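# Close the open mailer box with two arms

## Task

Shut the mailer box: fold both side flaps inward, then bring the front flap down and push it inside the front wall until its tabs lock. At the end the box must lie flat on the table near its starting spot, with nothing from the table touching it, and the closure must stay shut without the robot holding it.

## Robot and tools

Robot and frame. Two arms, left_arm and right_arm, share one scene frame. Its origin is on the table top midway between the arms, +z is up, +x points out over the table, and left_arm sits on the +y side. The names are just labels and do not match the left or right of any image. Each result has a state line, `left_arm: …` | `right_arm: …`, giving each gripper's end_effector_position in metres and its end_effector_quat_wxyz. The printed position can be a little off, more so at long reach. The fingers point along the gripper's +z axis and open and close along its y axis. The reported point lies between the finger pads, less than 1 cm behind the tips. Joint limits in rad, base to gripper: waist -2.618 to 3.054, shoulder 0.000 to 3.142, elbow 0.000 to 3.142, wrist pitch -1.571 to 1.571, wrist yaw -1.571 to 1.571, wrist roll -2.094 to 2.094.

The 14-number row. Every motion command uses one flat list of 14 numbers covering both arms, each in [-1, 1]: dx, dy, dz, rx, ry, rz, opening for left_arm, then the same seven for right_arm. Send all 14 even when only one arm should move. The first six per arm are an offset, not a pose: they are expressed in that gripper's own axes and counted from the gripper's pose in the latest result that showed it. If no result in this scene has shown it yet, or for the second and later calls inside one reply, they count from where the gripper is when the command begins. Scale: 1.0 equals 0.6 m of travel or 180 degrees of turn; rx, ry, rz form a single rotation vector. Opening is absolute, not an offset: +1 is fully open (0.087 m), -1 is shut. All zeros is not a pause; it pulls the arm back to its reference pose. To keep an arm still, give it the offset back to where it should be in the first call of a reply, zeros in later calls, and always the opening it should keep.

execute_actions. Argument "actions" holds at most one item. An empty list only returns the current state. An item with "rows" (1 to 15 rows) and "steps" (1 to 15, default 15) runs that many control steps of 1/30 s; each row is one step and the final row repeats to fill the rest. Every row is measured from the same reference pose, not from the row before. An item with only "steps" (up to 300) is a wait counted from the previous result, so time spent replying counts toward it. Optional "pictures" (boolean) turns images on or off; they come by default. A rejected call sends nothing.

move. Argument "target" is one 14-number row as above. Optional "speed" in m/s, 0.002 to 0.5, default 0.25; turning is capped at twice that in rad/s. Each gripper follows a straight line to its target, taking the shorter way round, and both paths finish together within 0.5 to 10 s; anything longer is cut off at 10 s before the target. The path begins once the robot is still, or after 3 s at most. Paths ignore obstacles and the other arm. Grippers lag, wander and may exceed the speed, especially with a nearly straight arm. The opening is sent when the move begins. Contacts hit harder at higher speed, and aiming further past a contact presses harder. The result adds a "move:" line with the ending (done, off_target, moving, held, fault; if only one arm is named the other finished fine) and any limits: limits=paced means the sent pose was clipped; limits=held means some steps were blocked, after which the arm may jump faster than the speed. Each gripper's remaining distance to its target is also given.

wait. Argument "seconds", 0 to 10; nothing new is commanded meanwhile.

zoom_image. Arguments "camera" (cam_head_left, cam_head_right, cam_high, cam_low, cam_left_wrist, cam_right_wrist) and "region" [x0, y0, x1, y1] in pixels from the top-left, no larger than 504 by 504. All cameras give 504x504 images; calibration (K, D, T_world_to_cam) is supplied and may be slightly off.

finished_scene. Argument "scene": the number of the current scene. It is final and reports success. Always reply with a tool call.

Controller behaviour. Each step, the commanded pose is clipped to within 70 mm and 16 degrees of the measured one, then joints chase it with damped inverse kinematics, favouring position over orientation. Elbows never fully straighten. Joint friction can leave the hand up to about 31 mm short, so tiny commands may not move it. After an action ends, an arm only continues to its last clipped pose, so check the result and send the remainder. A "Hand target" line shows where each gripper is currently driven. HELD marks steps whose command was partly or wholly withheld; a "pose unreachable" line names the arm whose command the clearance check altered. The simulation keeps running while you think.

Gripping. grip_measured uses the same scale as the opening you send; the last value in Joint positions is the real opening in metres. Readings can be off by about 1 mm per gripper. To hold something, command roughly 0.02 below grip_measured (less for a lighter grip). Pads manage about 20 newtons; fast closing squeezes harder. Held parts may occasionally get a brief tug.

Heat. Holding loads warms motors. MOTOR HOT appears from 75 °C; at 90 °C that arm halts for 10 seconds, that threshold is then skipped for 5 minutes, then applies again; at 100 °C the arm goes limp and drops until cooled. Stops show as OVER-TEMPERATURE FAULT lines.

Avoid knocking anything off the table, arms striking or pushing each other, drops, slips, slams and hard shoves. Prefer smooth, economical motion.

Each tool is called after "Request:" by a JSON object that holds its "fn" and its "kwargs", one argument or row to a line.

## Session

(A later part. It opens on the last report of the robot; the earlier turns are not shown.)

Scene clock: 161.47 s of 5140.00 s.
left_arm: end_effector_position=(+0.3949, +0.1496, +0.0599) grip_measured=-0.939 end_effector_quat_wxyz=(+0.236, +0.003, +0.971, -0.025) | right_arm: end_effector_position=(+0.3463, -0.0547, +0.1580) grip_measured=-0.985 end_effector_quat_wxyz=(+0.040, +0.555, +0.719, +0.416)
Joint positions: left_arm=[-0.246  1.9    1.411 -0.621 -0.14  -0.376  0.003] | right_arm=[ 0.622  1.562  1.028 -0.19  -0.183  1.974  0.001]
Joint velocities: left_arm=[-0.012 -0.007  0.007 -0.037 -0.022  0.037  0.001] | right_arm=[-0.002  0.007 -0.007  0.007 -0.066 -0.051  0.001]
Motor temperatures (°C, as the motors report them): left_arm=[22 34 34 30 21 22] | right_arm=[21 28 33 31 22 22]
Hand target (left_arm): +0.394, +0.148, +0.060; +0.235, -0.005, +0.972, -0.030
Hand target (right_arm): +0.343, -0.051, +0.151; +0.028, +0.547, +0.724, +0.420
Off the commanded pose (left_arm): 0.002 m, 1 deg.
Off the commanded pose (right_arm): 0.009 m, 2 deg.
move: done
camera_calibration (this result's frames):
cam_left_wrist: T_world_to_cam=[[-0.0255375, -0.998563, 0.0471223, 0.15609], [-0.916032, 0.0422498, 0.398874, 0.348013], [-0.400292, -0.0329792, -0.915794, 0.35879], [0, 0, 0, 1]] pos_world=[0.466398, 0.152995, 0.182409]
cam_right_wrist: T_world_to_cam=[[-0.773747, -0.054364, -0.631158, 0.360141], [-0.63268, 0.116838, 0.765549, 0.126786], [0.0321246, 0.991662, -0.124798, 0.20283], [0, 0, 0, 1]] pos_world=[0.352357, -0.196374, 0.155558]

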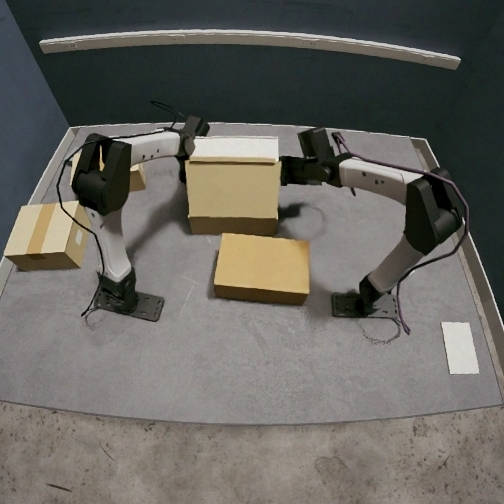

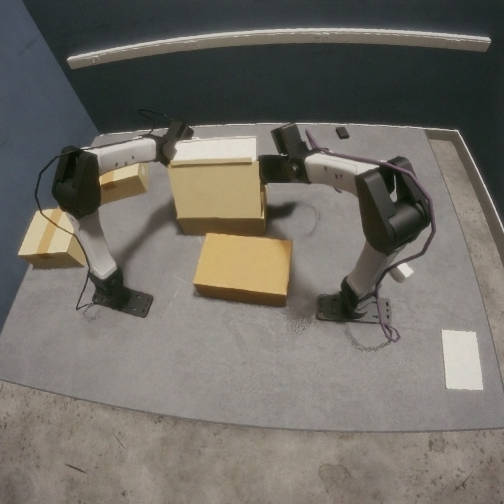

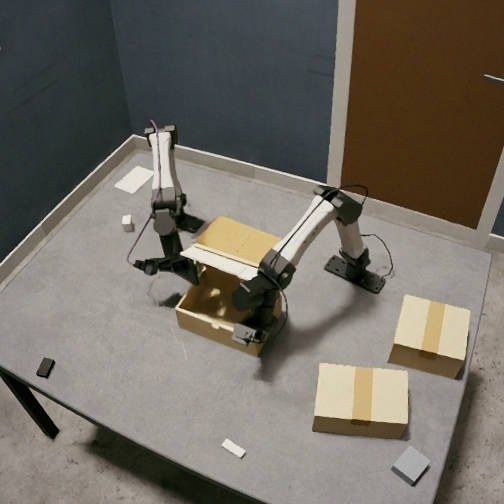

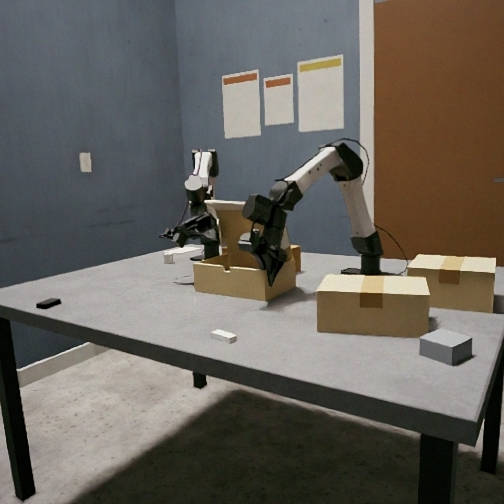

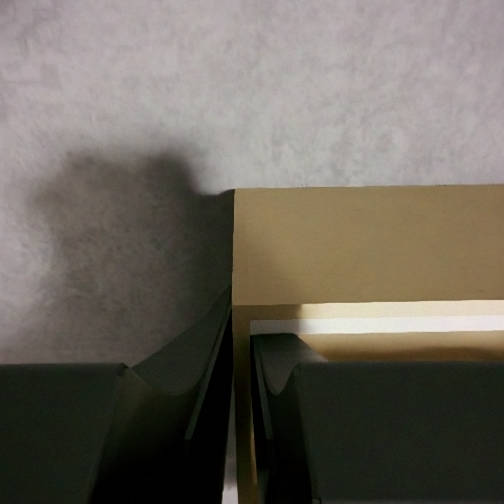

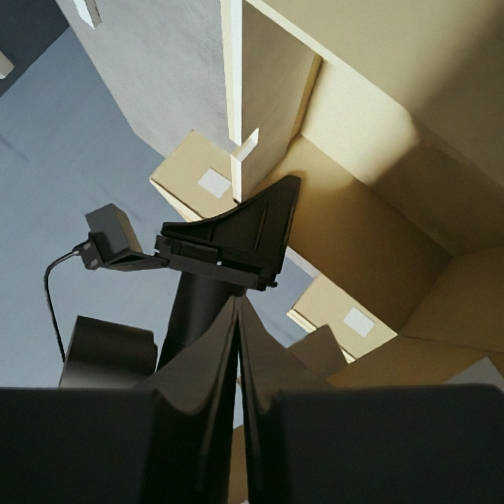

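A bit more, then withdraw.

Request:
{"fn": "move", "kwargs": {
  "target": [0,0,0,0,0,0,-1, 0.04,0,0.02,0,0.04,0,-1],
  "speed": 0.05
}}

Request:
{"fn": "move", "kwargs": {
  "target": [0,0,0,0,0,0,-1, -0.15,0,-0.1,0,0,0,-1],
  "speed": 0.1
}}

Request:
{"fn": "zoom_image", "kwargs": {
  "camera": "cam_low",
  "region": [140,180,340,310]
}}

Scene clock: 164.90 s of 5140.00 s.
left_arm: end_effector_position=(+0.3950, +0.1504, +0.0599) grip_measured=-0.939 end_effector_quat_wxyz=(+0.236, +0.010, +0.971, -0.023) | right_arm: end_effector_position=(+0.3475, -0.0392, +0.1599) grip_measured=-0.985 end_effector_quat_wxyz=(+0.010, +0.537, +0.719, +0.442)
Joint positions: left_arm=[-0.246  1.9    1.411 -0.621 -0.141 -0.361  0.003] | right_arm=[ 0.622  1.604  1.028 -0.107 -0.259  1.984  0.001]
Joint velocities: left_arm=[ 0.007  0.022 -0.002 -0.022 -0.022 -0.081  0.   ] | right_arm=[ 0.012  0.012 -0.007  0.051  0.081 -0.051 -0.   ]
Motor temperatures (°C, as the motors report them): left_arm=[22 35 34 30 21 22] | right_arm=[21 28 33 31 22 22]
Hand target (left_arm): +0.395, +0.150, +0.060; +0.236, +0.003, +0.971, -0.025
Hand target (right_arm): +0.343, -0.029, +0.160; -0.005, +0.528, +0.721, +0.450
Off the commanded pose (left_arm): 0.001 m, 1 deg.
Off the commanded pose (right_arm): 0.012 m, 2 deg.
move: off_target (right_arm)
camera_calibration (this result's frames):
cam_left_wrist: T_world_to_cam=[[-0.0382604, -0.998493, 0.0393342, 0.162379], [-0.915896, 0.0507815, 0.398191, 0.346773], [-0.399589, -0.0207911, -0.916459, 0.356767], [0, 0, 0, 1]] pos_world=[0.466381, 0.151942, 0.182493]
cam_right_wrist: T_world_to_cam=[[-0.769932, -0.0505151, -0.636123, 0.362697], [-0.637828, 0.0304688, 0.769576, 0.122047], [-0.0194933, 0.998258, -0.0556788, 0.194836], [0, 0, 0, 1]] pos_world=[0.360895, -0.179893, 0.147644]

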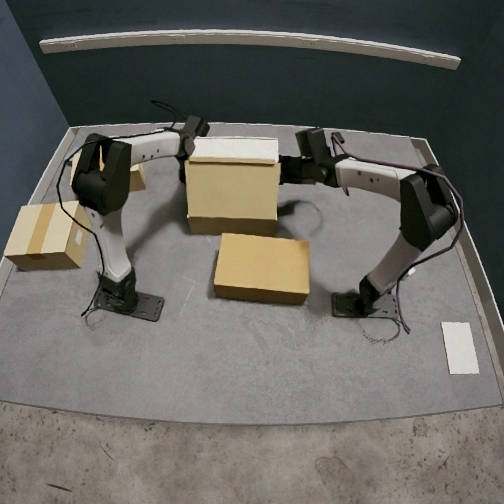

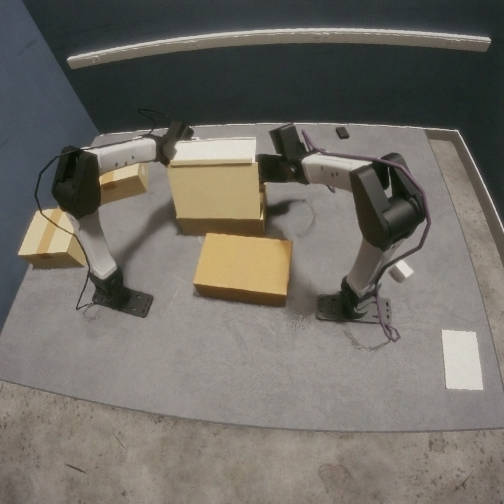

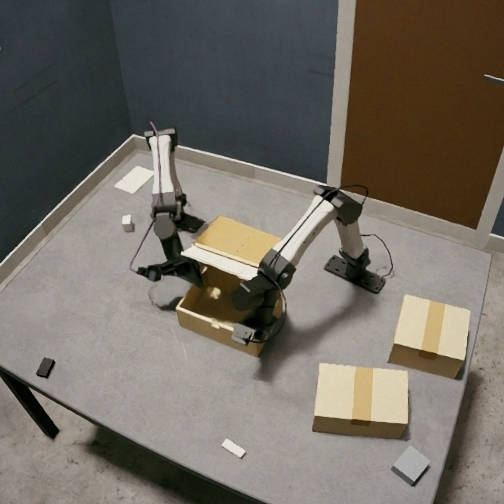

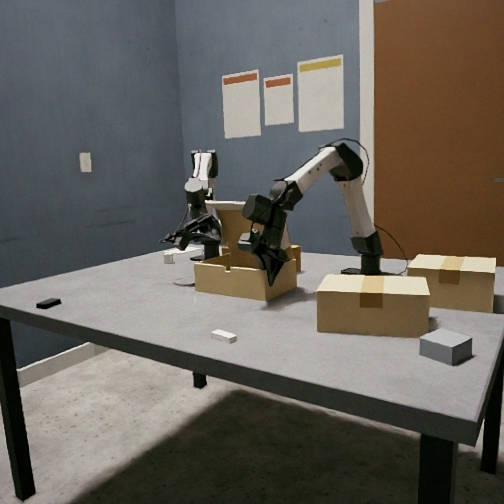

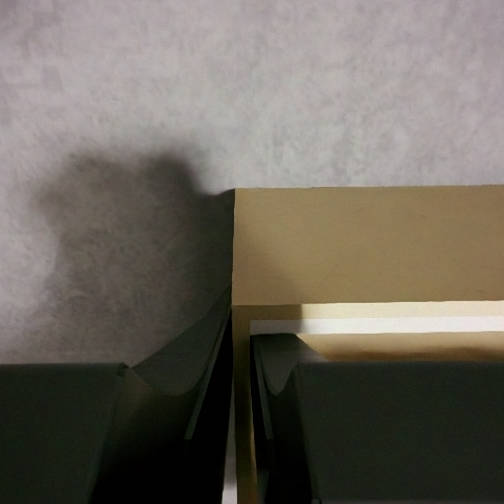

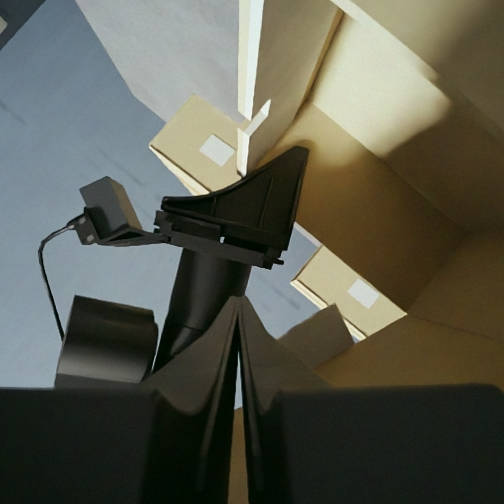

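Scene clock: 166.50 s of 5140.00 s.
left_arm: end_effector_position=(+0.3950, +0.1504, +0.0599) grip_measured=-0.940 end_effector_quat_wxyz=(+0.236, +0.011, +0.971, -0.023) | right_arm: end_effector_position=(+0.3618, -0.1430, +0.1546) grip_measured=-0.985 end_effector_quat_wxyz=(+0.012, +0.539, +0.715, +0.445)
Joint positions: left_arm=[-0.246  1.9    1.411 -0.621 -0.14  -0.359  0.003] | right_arm=[ 0.297  1.505  0.923 -0.178 -0.5    1.762  0.001]
Joint velocities: left_arm=[-0.017  0.007 -0.007  0.007  0.022 -0.081 -0.   ] | right_arm=[ 0.002  0.012  0.002 -0.051 -0.007  0.022  0.   ]
Motor temperatures (°C, as the motors report them): left_arm=[22 35 34 30 21 22] | right_arm=[21 28 33 31 22 22]
Hand target (left_arm): +0.395, +0.150, +0.060; +0.236, +0.010, +0.971, -0.023
Hand target (right_arm): +0.355, -0.146, +0.154; +0.009, +0.537, +0.718, +0.443
Off the commanded pose (left_arm): 0.000 m, 0 deg.
Off the commanded pose (right_arm): 0.007 m, 1 deg.
move: done
camera_calibration (this result's frames):
cam_left_wrist: T_world_to_cam=[[-0.0409584, -0.998409, 0.0387416, 0.163453], [-0.915697, 0.0530227, 0.398355, 0.346309], [-0.399776, -0.0191596, -0.916413, 0.356563], [0, 0, 0, 1]] pos_world=[0.466355, 0.151662, 0.182472]
cam_right_wrist: T_world_to_cam=[[-0.768156, -0.0404841, -0.638982, 0.366351], [-0.640177, 0.0322016, 0.767552, 0.139888], [-0.0104974, 0.998661, -0.0506529, 0.294479], [0, 0, 0, 1]] pos_world=[0.374059, -0.283758, 0.141636]

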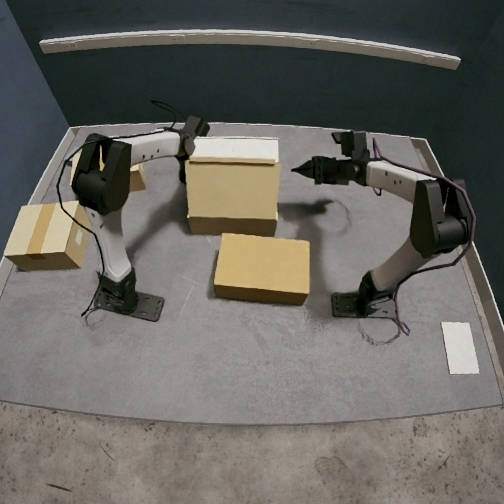

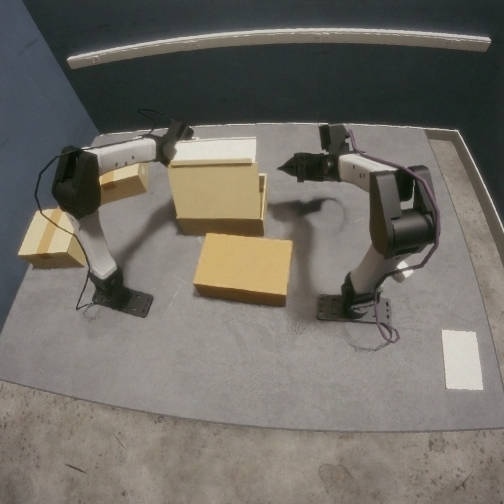

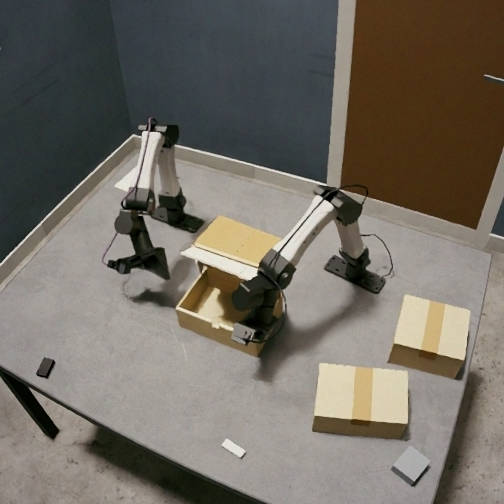

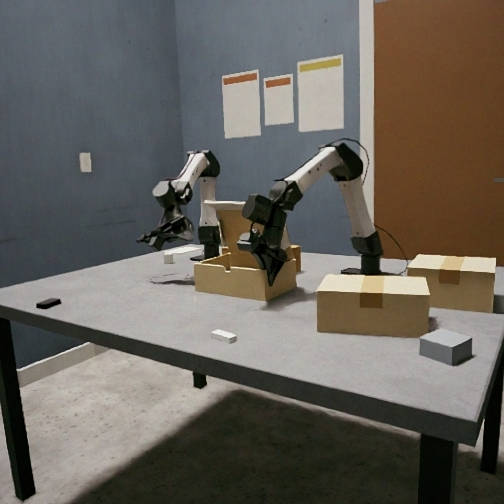

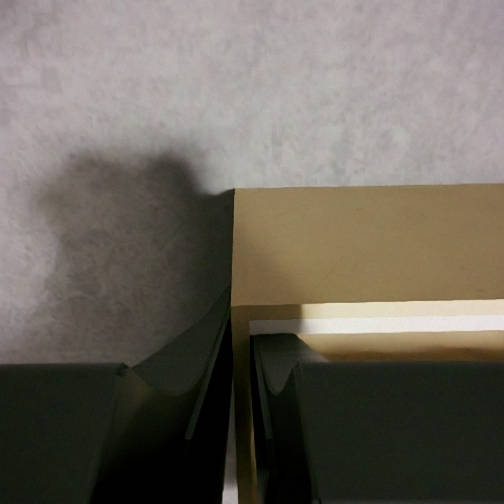

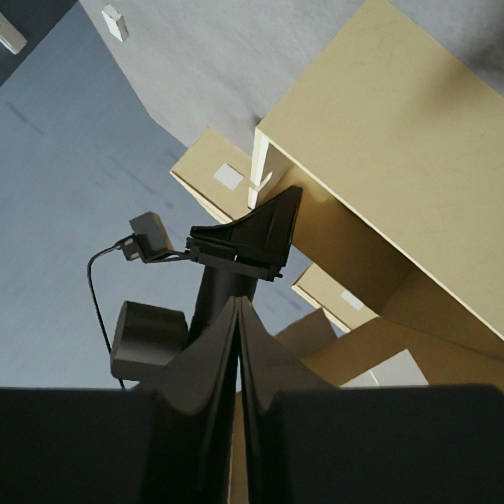

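Region (140, 180, 340, 310) of cam_low's 504x504 image, scaled by 2.520, with more detail than that image has; it fills the top 328 rows of this view, and the rest is white.

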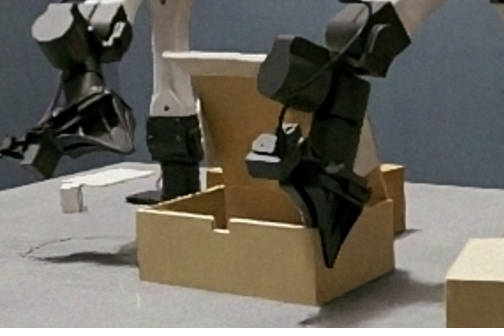

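Request:
{"fn": "move", "kwargs": {
  "target": [0,0,0,0,0,0,-1, 0.095,0.2,-0.126,0,0,0,-1],
  "speed": 0.15
}}

Request:
{"fn": "move", "kwargs": {
  "target": [0,0,0,0,0,0,-1, 0.104,0.003,0.083,0,0,0,-1],
  "speed": 0.1
}}

Scene clock: 170.93 s of 5140.00 s.
left_arm: end_effector_position=(+0.3950, +0.1504, +0.0599) grip_measured=-0.940 end_effector_quat_wxyz=(+0.236, +0.011, +0.971, -0.023) | right_arm: end_effector_position=(+0.3887, -0.1416, +0.3033) grip_measured=-0.985 end_effector_quat_wxyz=(+0.013, +0.540, +0.714, +0.446)
Joint positions: left_arm=[-0.246  1.9    1.411 -0.621 -0.14  -0.359  0.003] | right_arm=[ 0.281  1.578  1.592 -0.775 -0.51   1.754  0.001]
Joint velocities: left_arm=[ 0.007  0.007 -0.002  0.022 -0.037 -0.007 -0.   ] | right_arm=[-0.007  0.017 -0.007  0.007  0.051  0.051  0.001]
Motor temperatures (°C, as the motors report them): left_arm=[22 36 34 30 21 22] | right_arm=[21 28 33 31 22 22]
Hand target (left_arm): +0.395, +0.150, +0.060; +0.236, +0.011, +0.971, -0.023
Hand target (right_arm): +0.392, -0.143, +0.305; +0.012, +0.539, +0.715, +0.445
Off the commanded pose (left_arm): 0.000 m, 0 deg.
Off the commanded pose (right_arm): 0.003 m, 0 deg.
move: done
camera_calibration (this result's frames):
cam_left_wrist: T_world_to_cam=[[-0.0409584, -0.998409, 0.0387416, 0.163453], [-0.915697, 0.0530227, 0.398355, 0.346309], [-0.399776, -0.0191596, -0.916413, 0.356563], [0, 0, 0, 1]] pos_world=[0.466355, 0.151662, 0.182472]
cam_right_wrist: T_world_to_cam=[[-0.76683, -0.0365983, -0.640806, 0.482701], [-0.641811, 0.032646, 0.766168, 0.0439416], [-0.0071207, 0.998797, -0.0485231, 0.29895], [0, 0, 0, 1]] pos_world=[0.40048, -0.282359, 0.290157]

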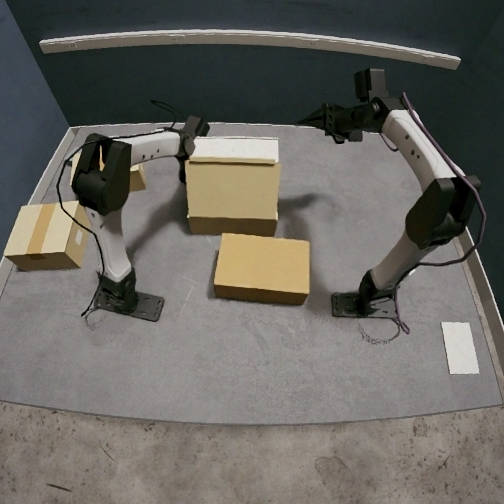

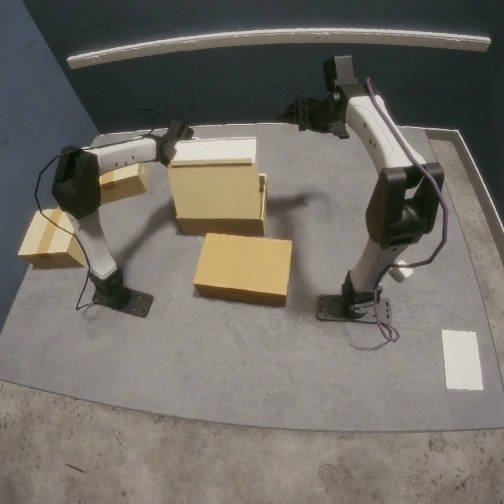

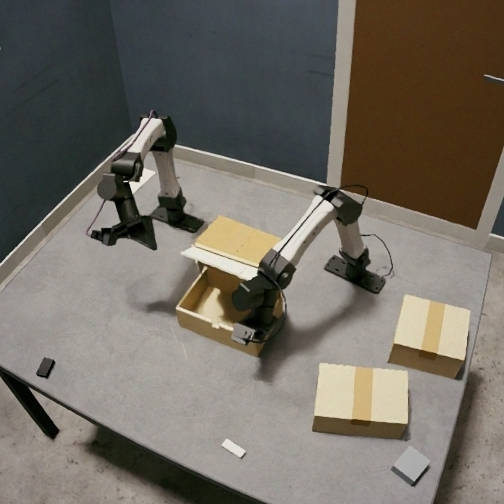

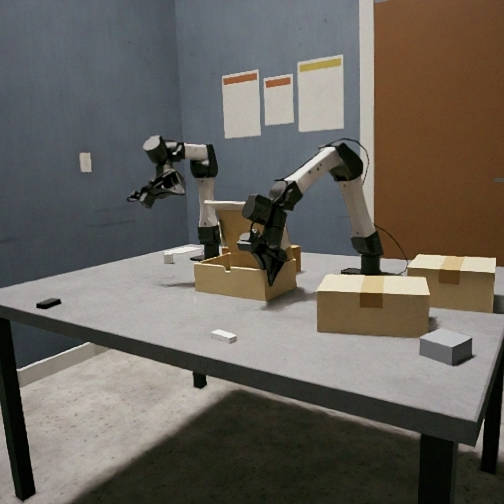

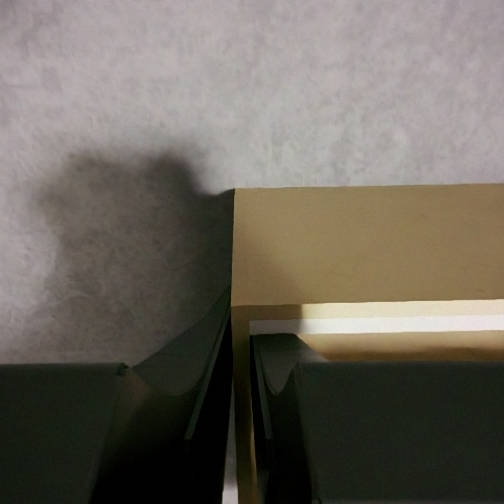

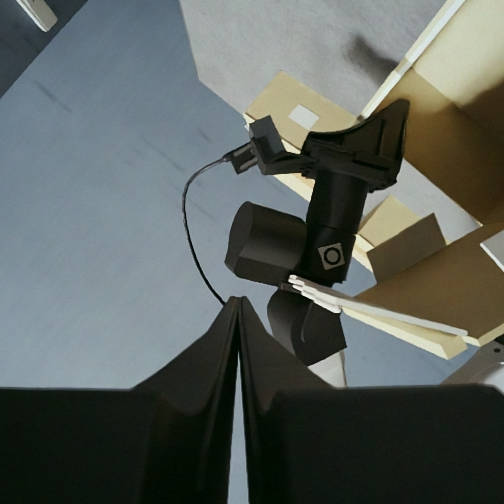

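Scene clock: 172.20 s of 5140.00 s.
left_arm: end_effector_position=(+0.3950, +0.1504, +0.0599) grip_measured=-0.940 end_effector_quat_wxyz=(+0.236, +0.011, +0.971, -0.023) | right_arm: end_effector_position=(+0.3825, -0.0670, +0.2968) grip_measured=-0.985 end_effector_quat_wxyz=(+0.007, +0.541, +0.720, +0.434)
Joint positions: left_arm=[-0.246  1.9    1.411 -0.621 -0.14  -0.359  0.003] | right_arm=[ 0.499  1.654  1.652 -0.722 -0.351  1.902  0.001]
Joint velocities: left_arm=[-0.007 -0.032 -0.007 -0.007 -0.037  0.037  0.   ] | right_arm=[-0.007  0.017 -0.007 -0.051 -0.037 -0.007 -0.001]
Motor temperatures (°C, as the motors report them): left_arm=[22 36 34 30 21 22] | right_arm=[21 28 33 31 22 22]
Hand target (left_arm): +0.395, +0.150, +0.060; +0.236, +0.011, +0.971, -0.023
Hand target (right_arm): +0.390, -0.063, +0.303; +0.013, +0.540, +0.714, +0.445
Off the commanded pose (left_arm): 0.000 m, 0 deg.
Off the commanded pose (right_arm): 0.011 m, 2 deg.
move: off_target (right_arm)
camera_calibration (this result's frames):
cam_left_wrist: T_world_to_cam=[[-0.0409584, -0.998409, 0.0387416, 0.163453], [-0.915697, 0.0530227, 0.398355, 0.346309], [-0.399776, -0.0191596, -0.916413, 0.356563], [0, 0, 0, 1]] pos_world=[0.466355, 0.151662, 0.182472]
cam_right_wrist: T_world_to_cam=[[-0.780015, -0.0539661, -0.623429, 0.475186], [-0.625511, 0.039089, 0.779236, 0.0328876], [-0.0176831, 0.997777, -0.0642464, 0.232666], [0, 0, 0, 1]] pos_world=[0.395338, -0.207791, 0.285566]

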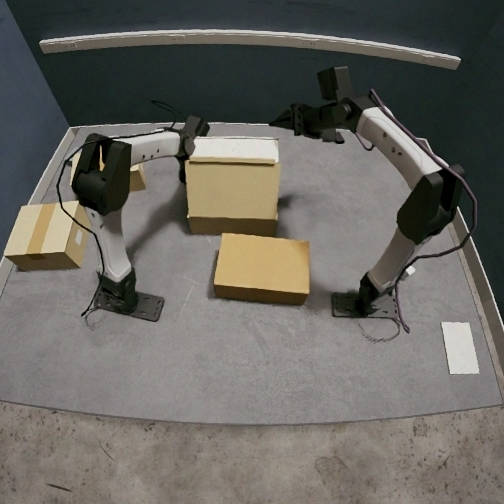

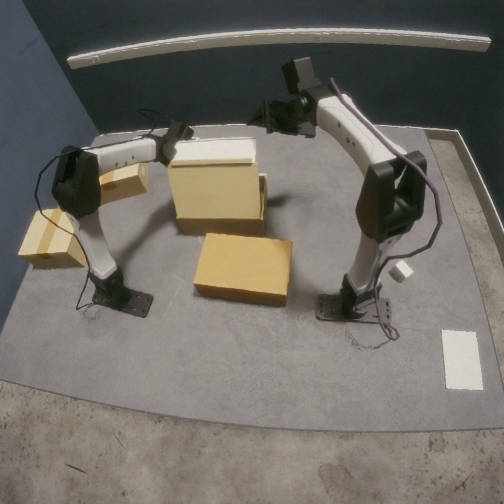

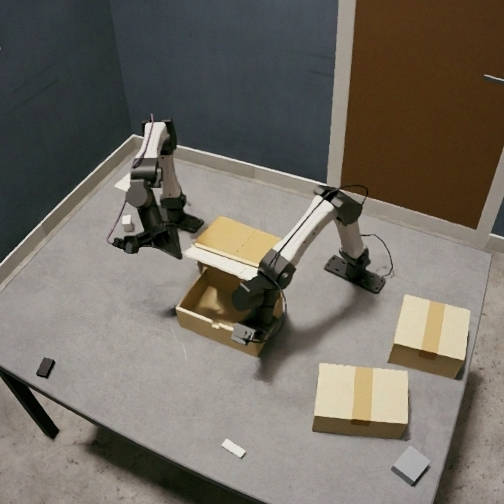

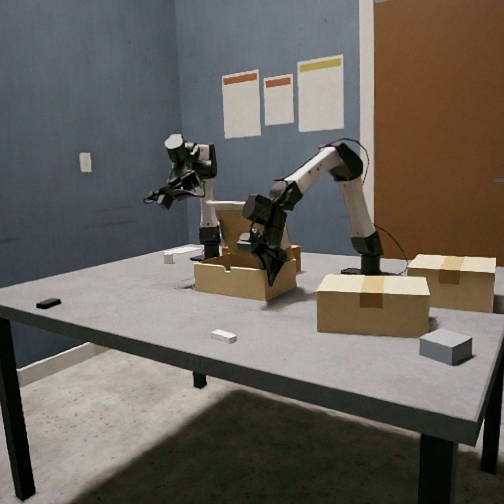

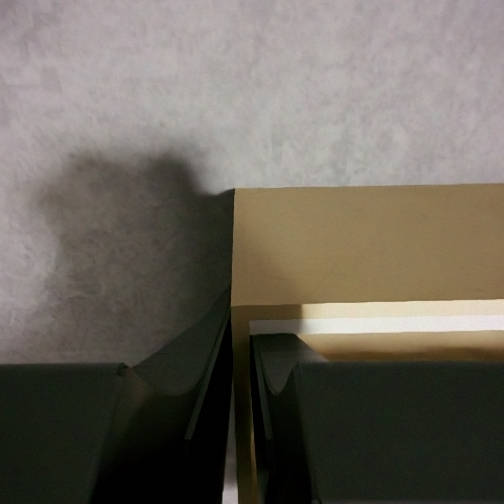

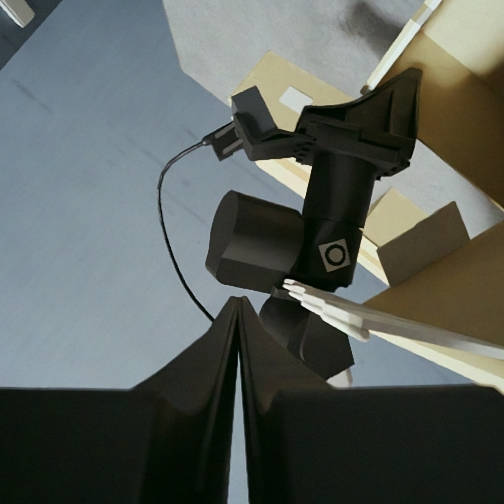

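Request:
{"fn": "move", "kwargs": {
  "target": [0,0,0,0,0,0,-1, 0.034,-0.045,-0.04,0,0,0,-1],
  "speed": 0.08
}}

Request:
{"fn": "move", "kwargs": {
  "target": [0,0,0,0,0,0,-1, -0.062,-0.087,0.08,0,0,0,-1],
  "speed": 0.05
}}

Scene clock: 176.83 s of 5140.00 s.
left_arm: end_effector_position=(+0.3950, +0.1504, +0.0599) grip_measured=-0.940 end_effector_quat_wxyz=(+0.236, +0.011, +0.971, -0.023) | right_arm: end_effector_position=(+0.3477, -0.0646, +0.3071) grip_measured=-0.985 end_effector_quat_wxyz=(+0.010, +0.535, +0.721, +0.440)
Joint positions: left_arm=[-0.246  1.9    1.411 -0.621 -0.14  -0.359  0.003] | right_arm=[ 0.552  1.54   1.564 -0.723 -0.314  1.931  0.001]
Joint velocities: left_arm=[-0.017 -0.022 -0.022  0.007 -0.066 -0.007 -0.001] | right_arm=[ 0.007  0.012 -0.007 -0.037  0.066 -0.022  0.001]
Motor temperatures (°C, as the motors report them): left_arm=[22 36 34 30 21 22] | right_arm=[21 28 33 31 22 22]
Hand target (left_arm): +0.395, +0.150, +0.060; +0.236, +0.011, +0.971, -0.023
Hand target (right_arm): +0.342, -0.066, +0.303; +0.008, +0.541, +0.720, +0.434
Off the commanded pose (left_arm): 0.000 m, 0 deg.
Off the commanded pose (right_arm): 0.007 m, 1 deg.
After step 90, 0.80 s passed at rest.
move: done
camera_calibration (this result's frames):
cam_left_wrist: T_world_to_cam=[[-0.0409584, -0.998409, 0.0387416, 0.163453], [-0.915697, 0.0530227, 0.398355, 0.346309], [-0.399776, -0.0191596, -0.916413, 0.356563], [0, 0, 0, 1]] pos_world=[0.466355, 0.151662, 0.182472]
cam_right_wrist: T_world_to_cam=[[-0.769621, -0.0570093, -0.635951, 0.454682], [-0.638043, 0.0309611, 0.769378, 0.00985565], [-0.0241719, 0.997893, -0.0602027, 0.23144], [0, 0, 0, 1]] pos_world=[0.361816, -0.205336, 0.295506]

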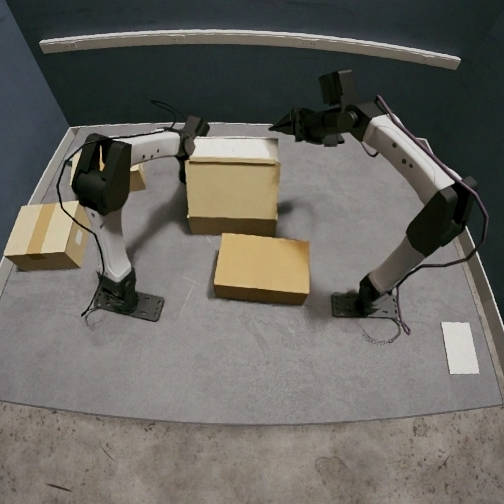

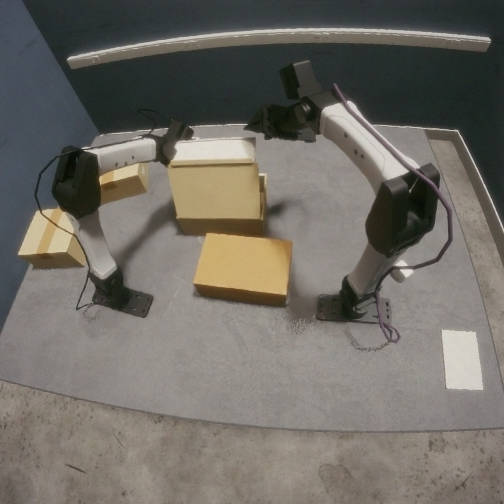

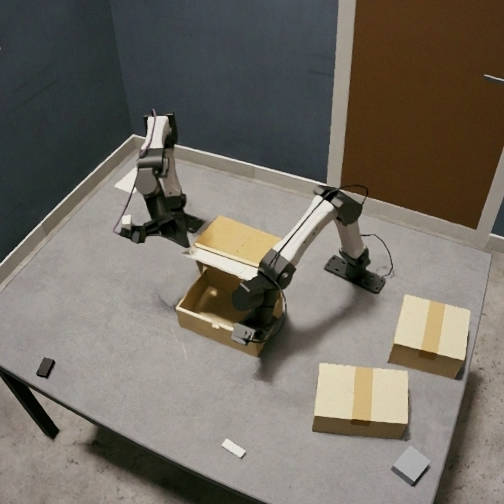

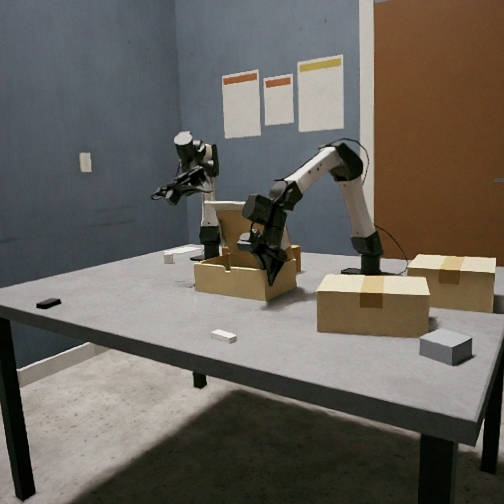

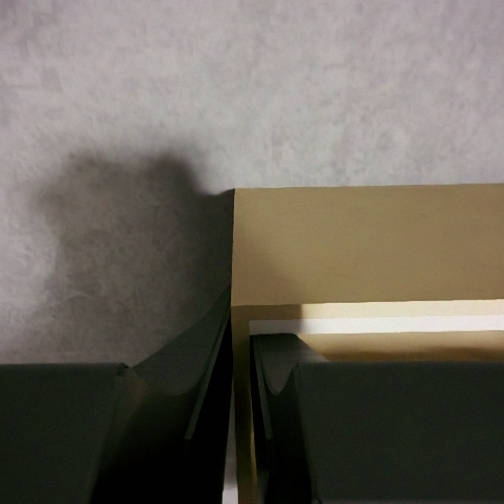

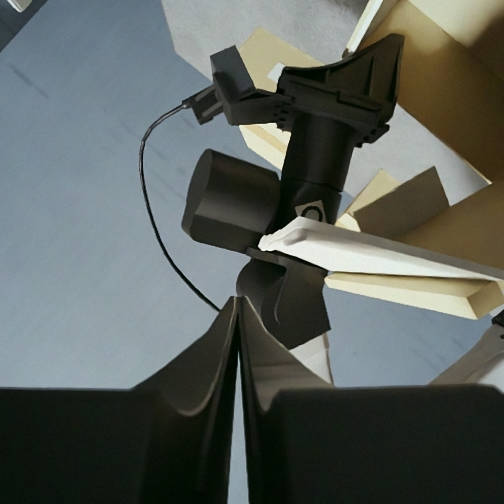

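Scene clock: 178.83 s of 5140.00 s.
left_arm: end_effector_position=(+0.3950, +0.1503, +0.0599) grip_measured=-0.940 end_effector_quat_wxyz=(+0.236, +0.011, +0.971, -0.023) | right_arm: end_effector_position=(+0.3502, -0.0623, +0.2312) grip_measured=-0.985 end_effector_quat_wxyz=(+0.009, +0.533, +0.721, +0.443)
Joint positions: left_arm=[-0.246  1.9    1.411 -0.621 -0.14  -0.359  0.003] | right_arm=[ 0.552  1.52   1.236 -0.411 -0.32   1.931  0.001]
Joint velocities: left_arm=[ 0.002  0.022  0.012 -0.007 -0.007 -0.066 -0.   ] | right_arm=[-0.002 -0.022 -0.012 -0.037 -0.095  0.007 -0.   ]
Motor temperatures (°C, as the motors report them): left_arm=[22 37 34 30 21 22] | right_arm=[21 28 33 31 22 22]
Hand target (left_arm): +0.395, +0.150, +0.060; +0.236, +0.011, +0.971, -0.023
Hand target (right_arm): +0.347, -0.065, +0.227; +0.010, +0.535, +0.721, +0.440
Off the commanded pose (left_arm): 0.000 m, 0 deg.
Off the commanded pose (right_arm): 0.006 m, 0 deg.
move: done
camera_calibration (this result's frames):
cam_left_wrist: T_world_to_cam=[[-0.0411358, -0.998384, 0.0391986, 0.163394], [-0.915773, 0.0533636, 0.398137, 0.34635], [-0.399585, -0.0195194, -0.916488, 0.356591], [0, 0, 0, 1]] pos_world=[0.466388, 0.151608, 0.182512]
cam_right_wrist: T_world_to_cam=[[-0.768113, -0.05695, -0.637777, 0.408315], [-0.639696, 0.0244739, 0.768238, 0.0701901], [-0.0281423, 0.998077, -0.0552294, 0.224882], [0, 0, 0, 1]] pos_world=[0.364861, -0.202913, 0.218912]

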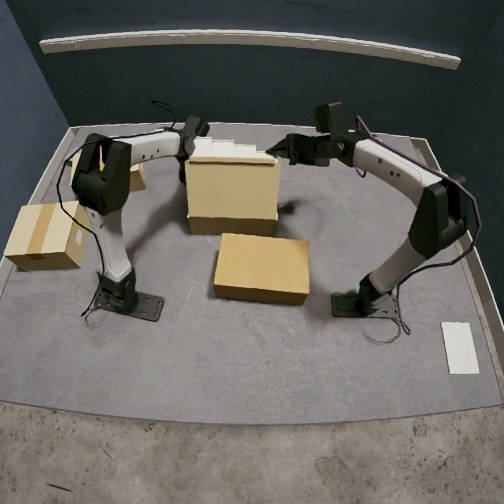

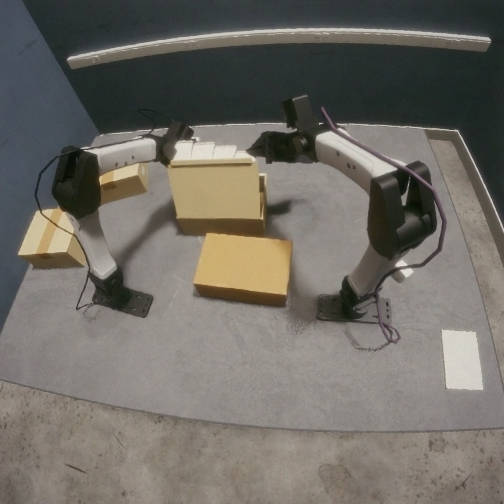

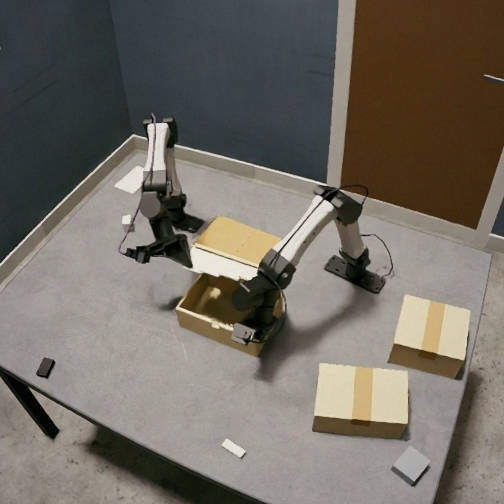

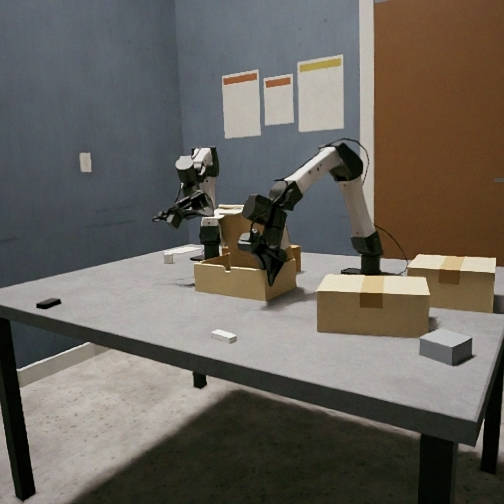

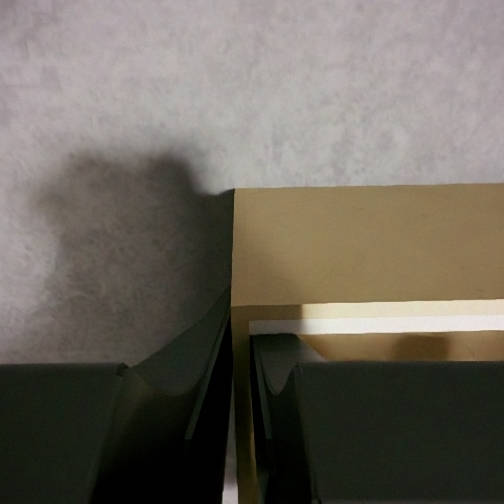

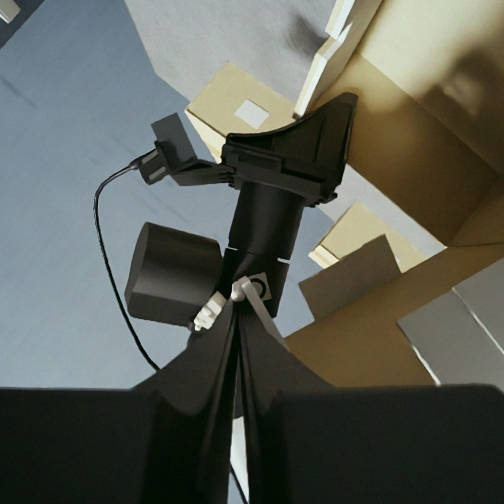

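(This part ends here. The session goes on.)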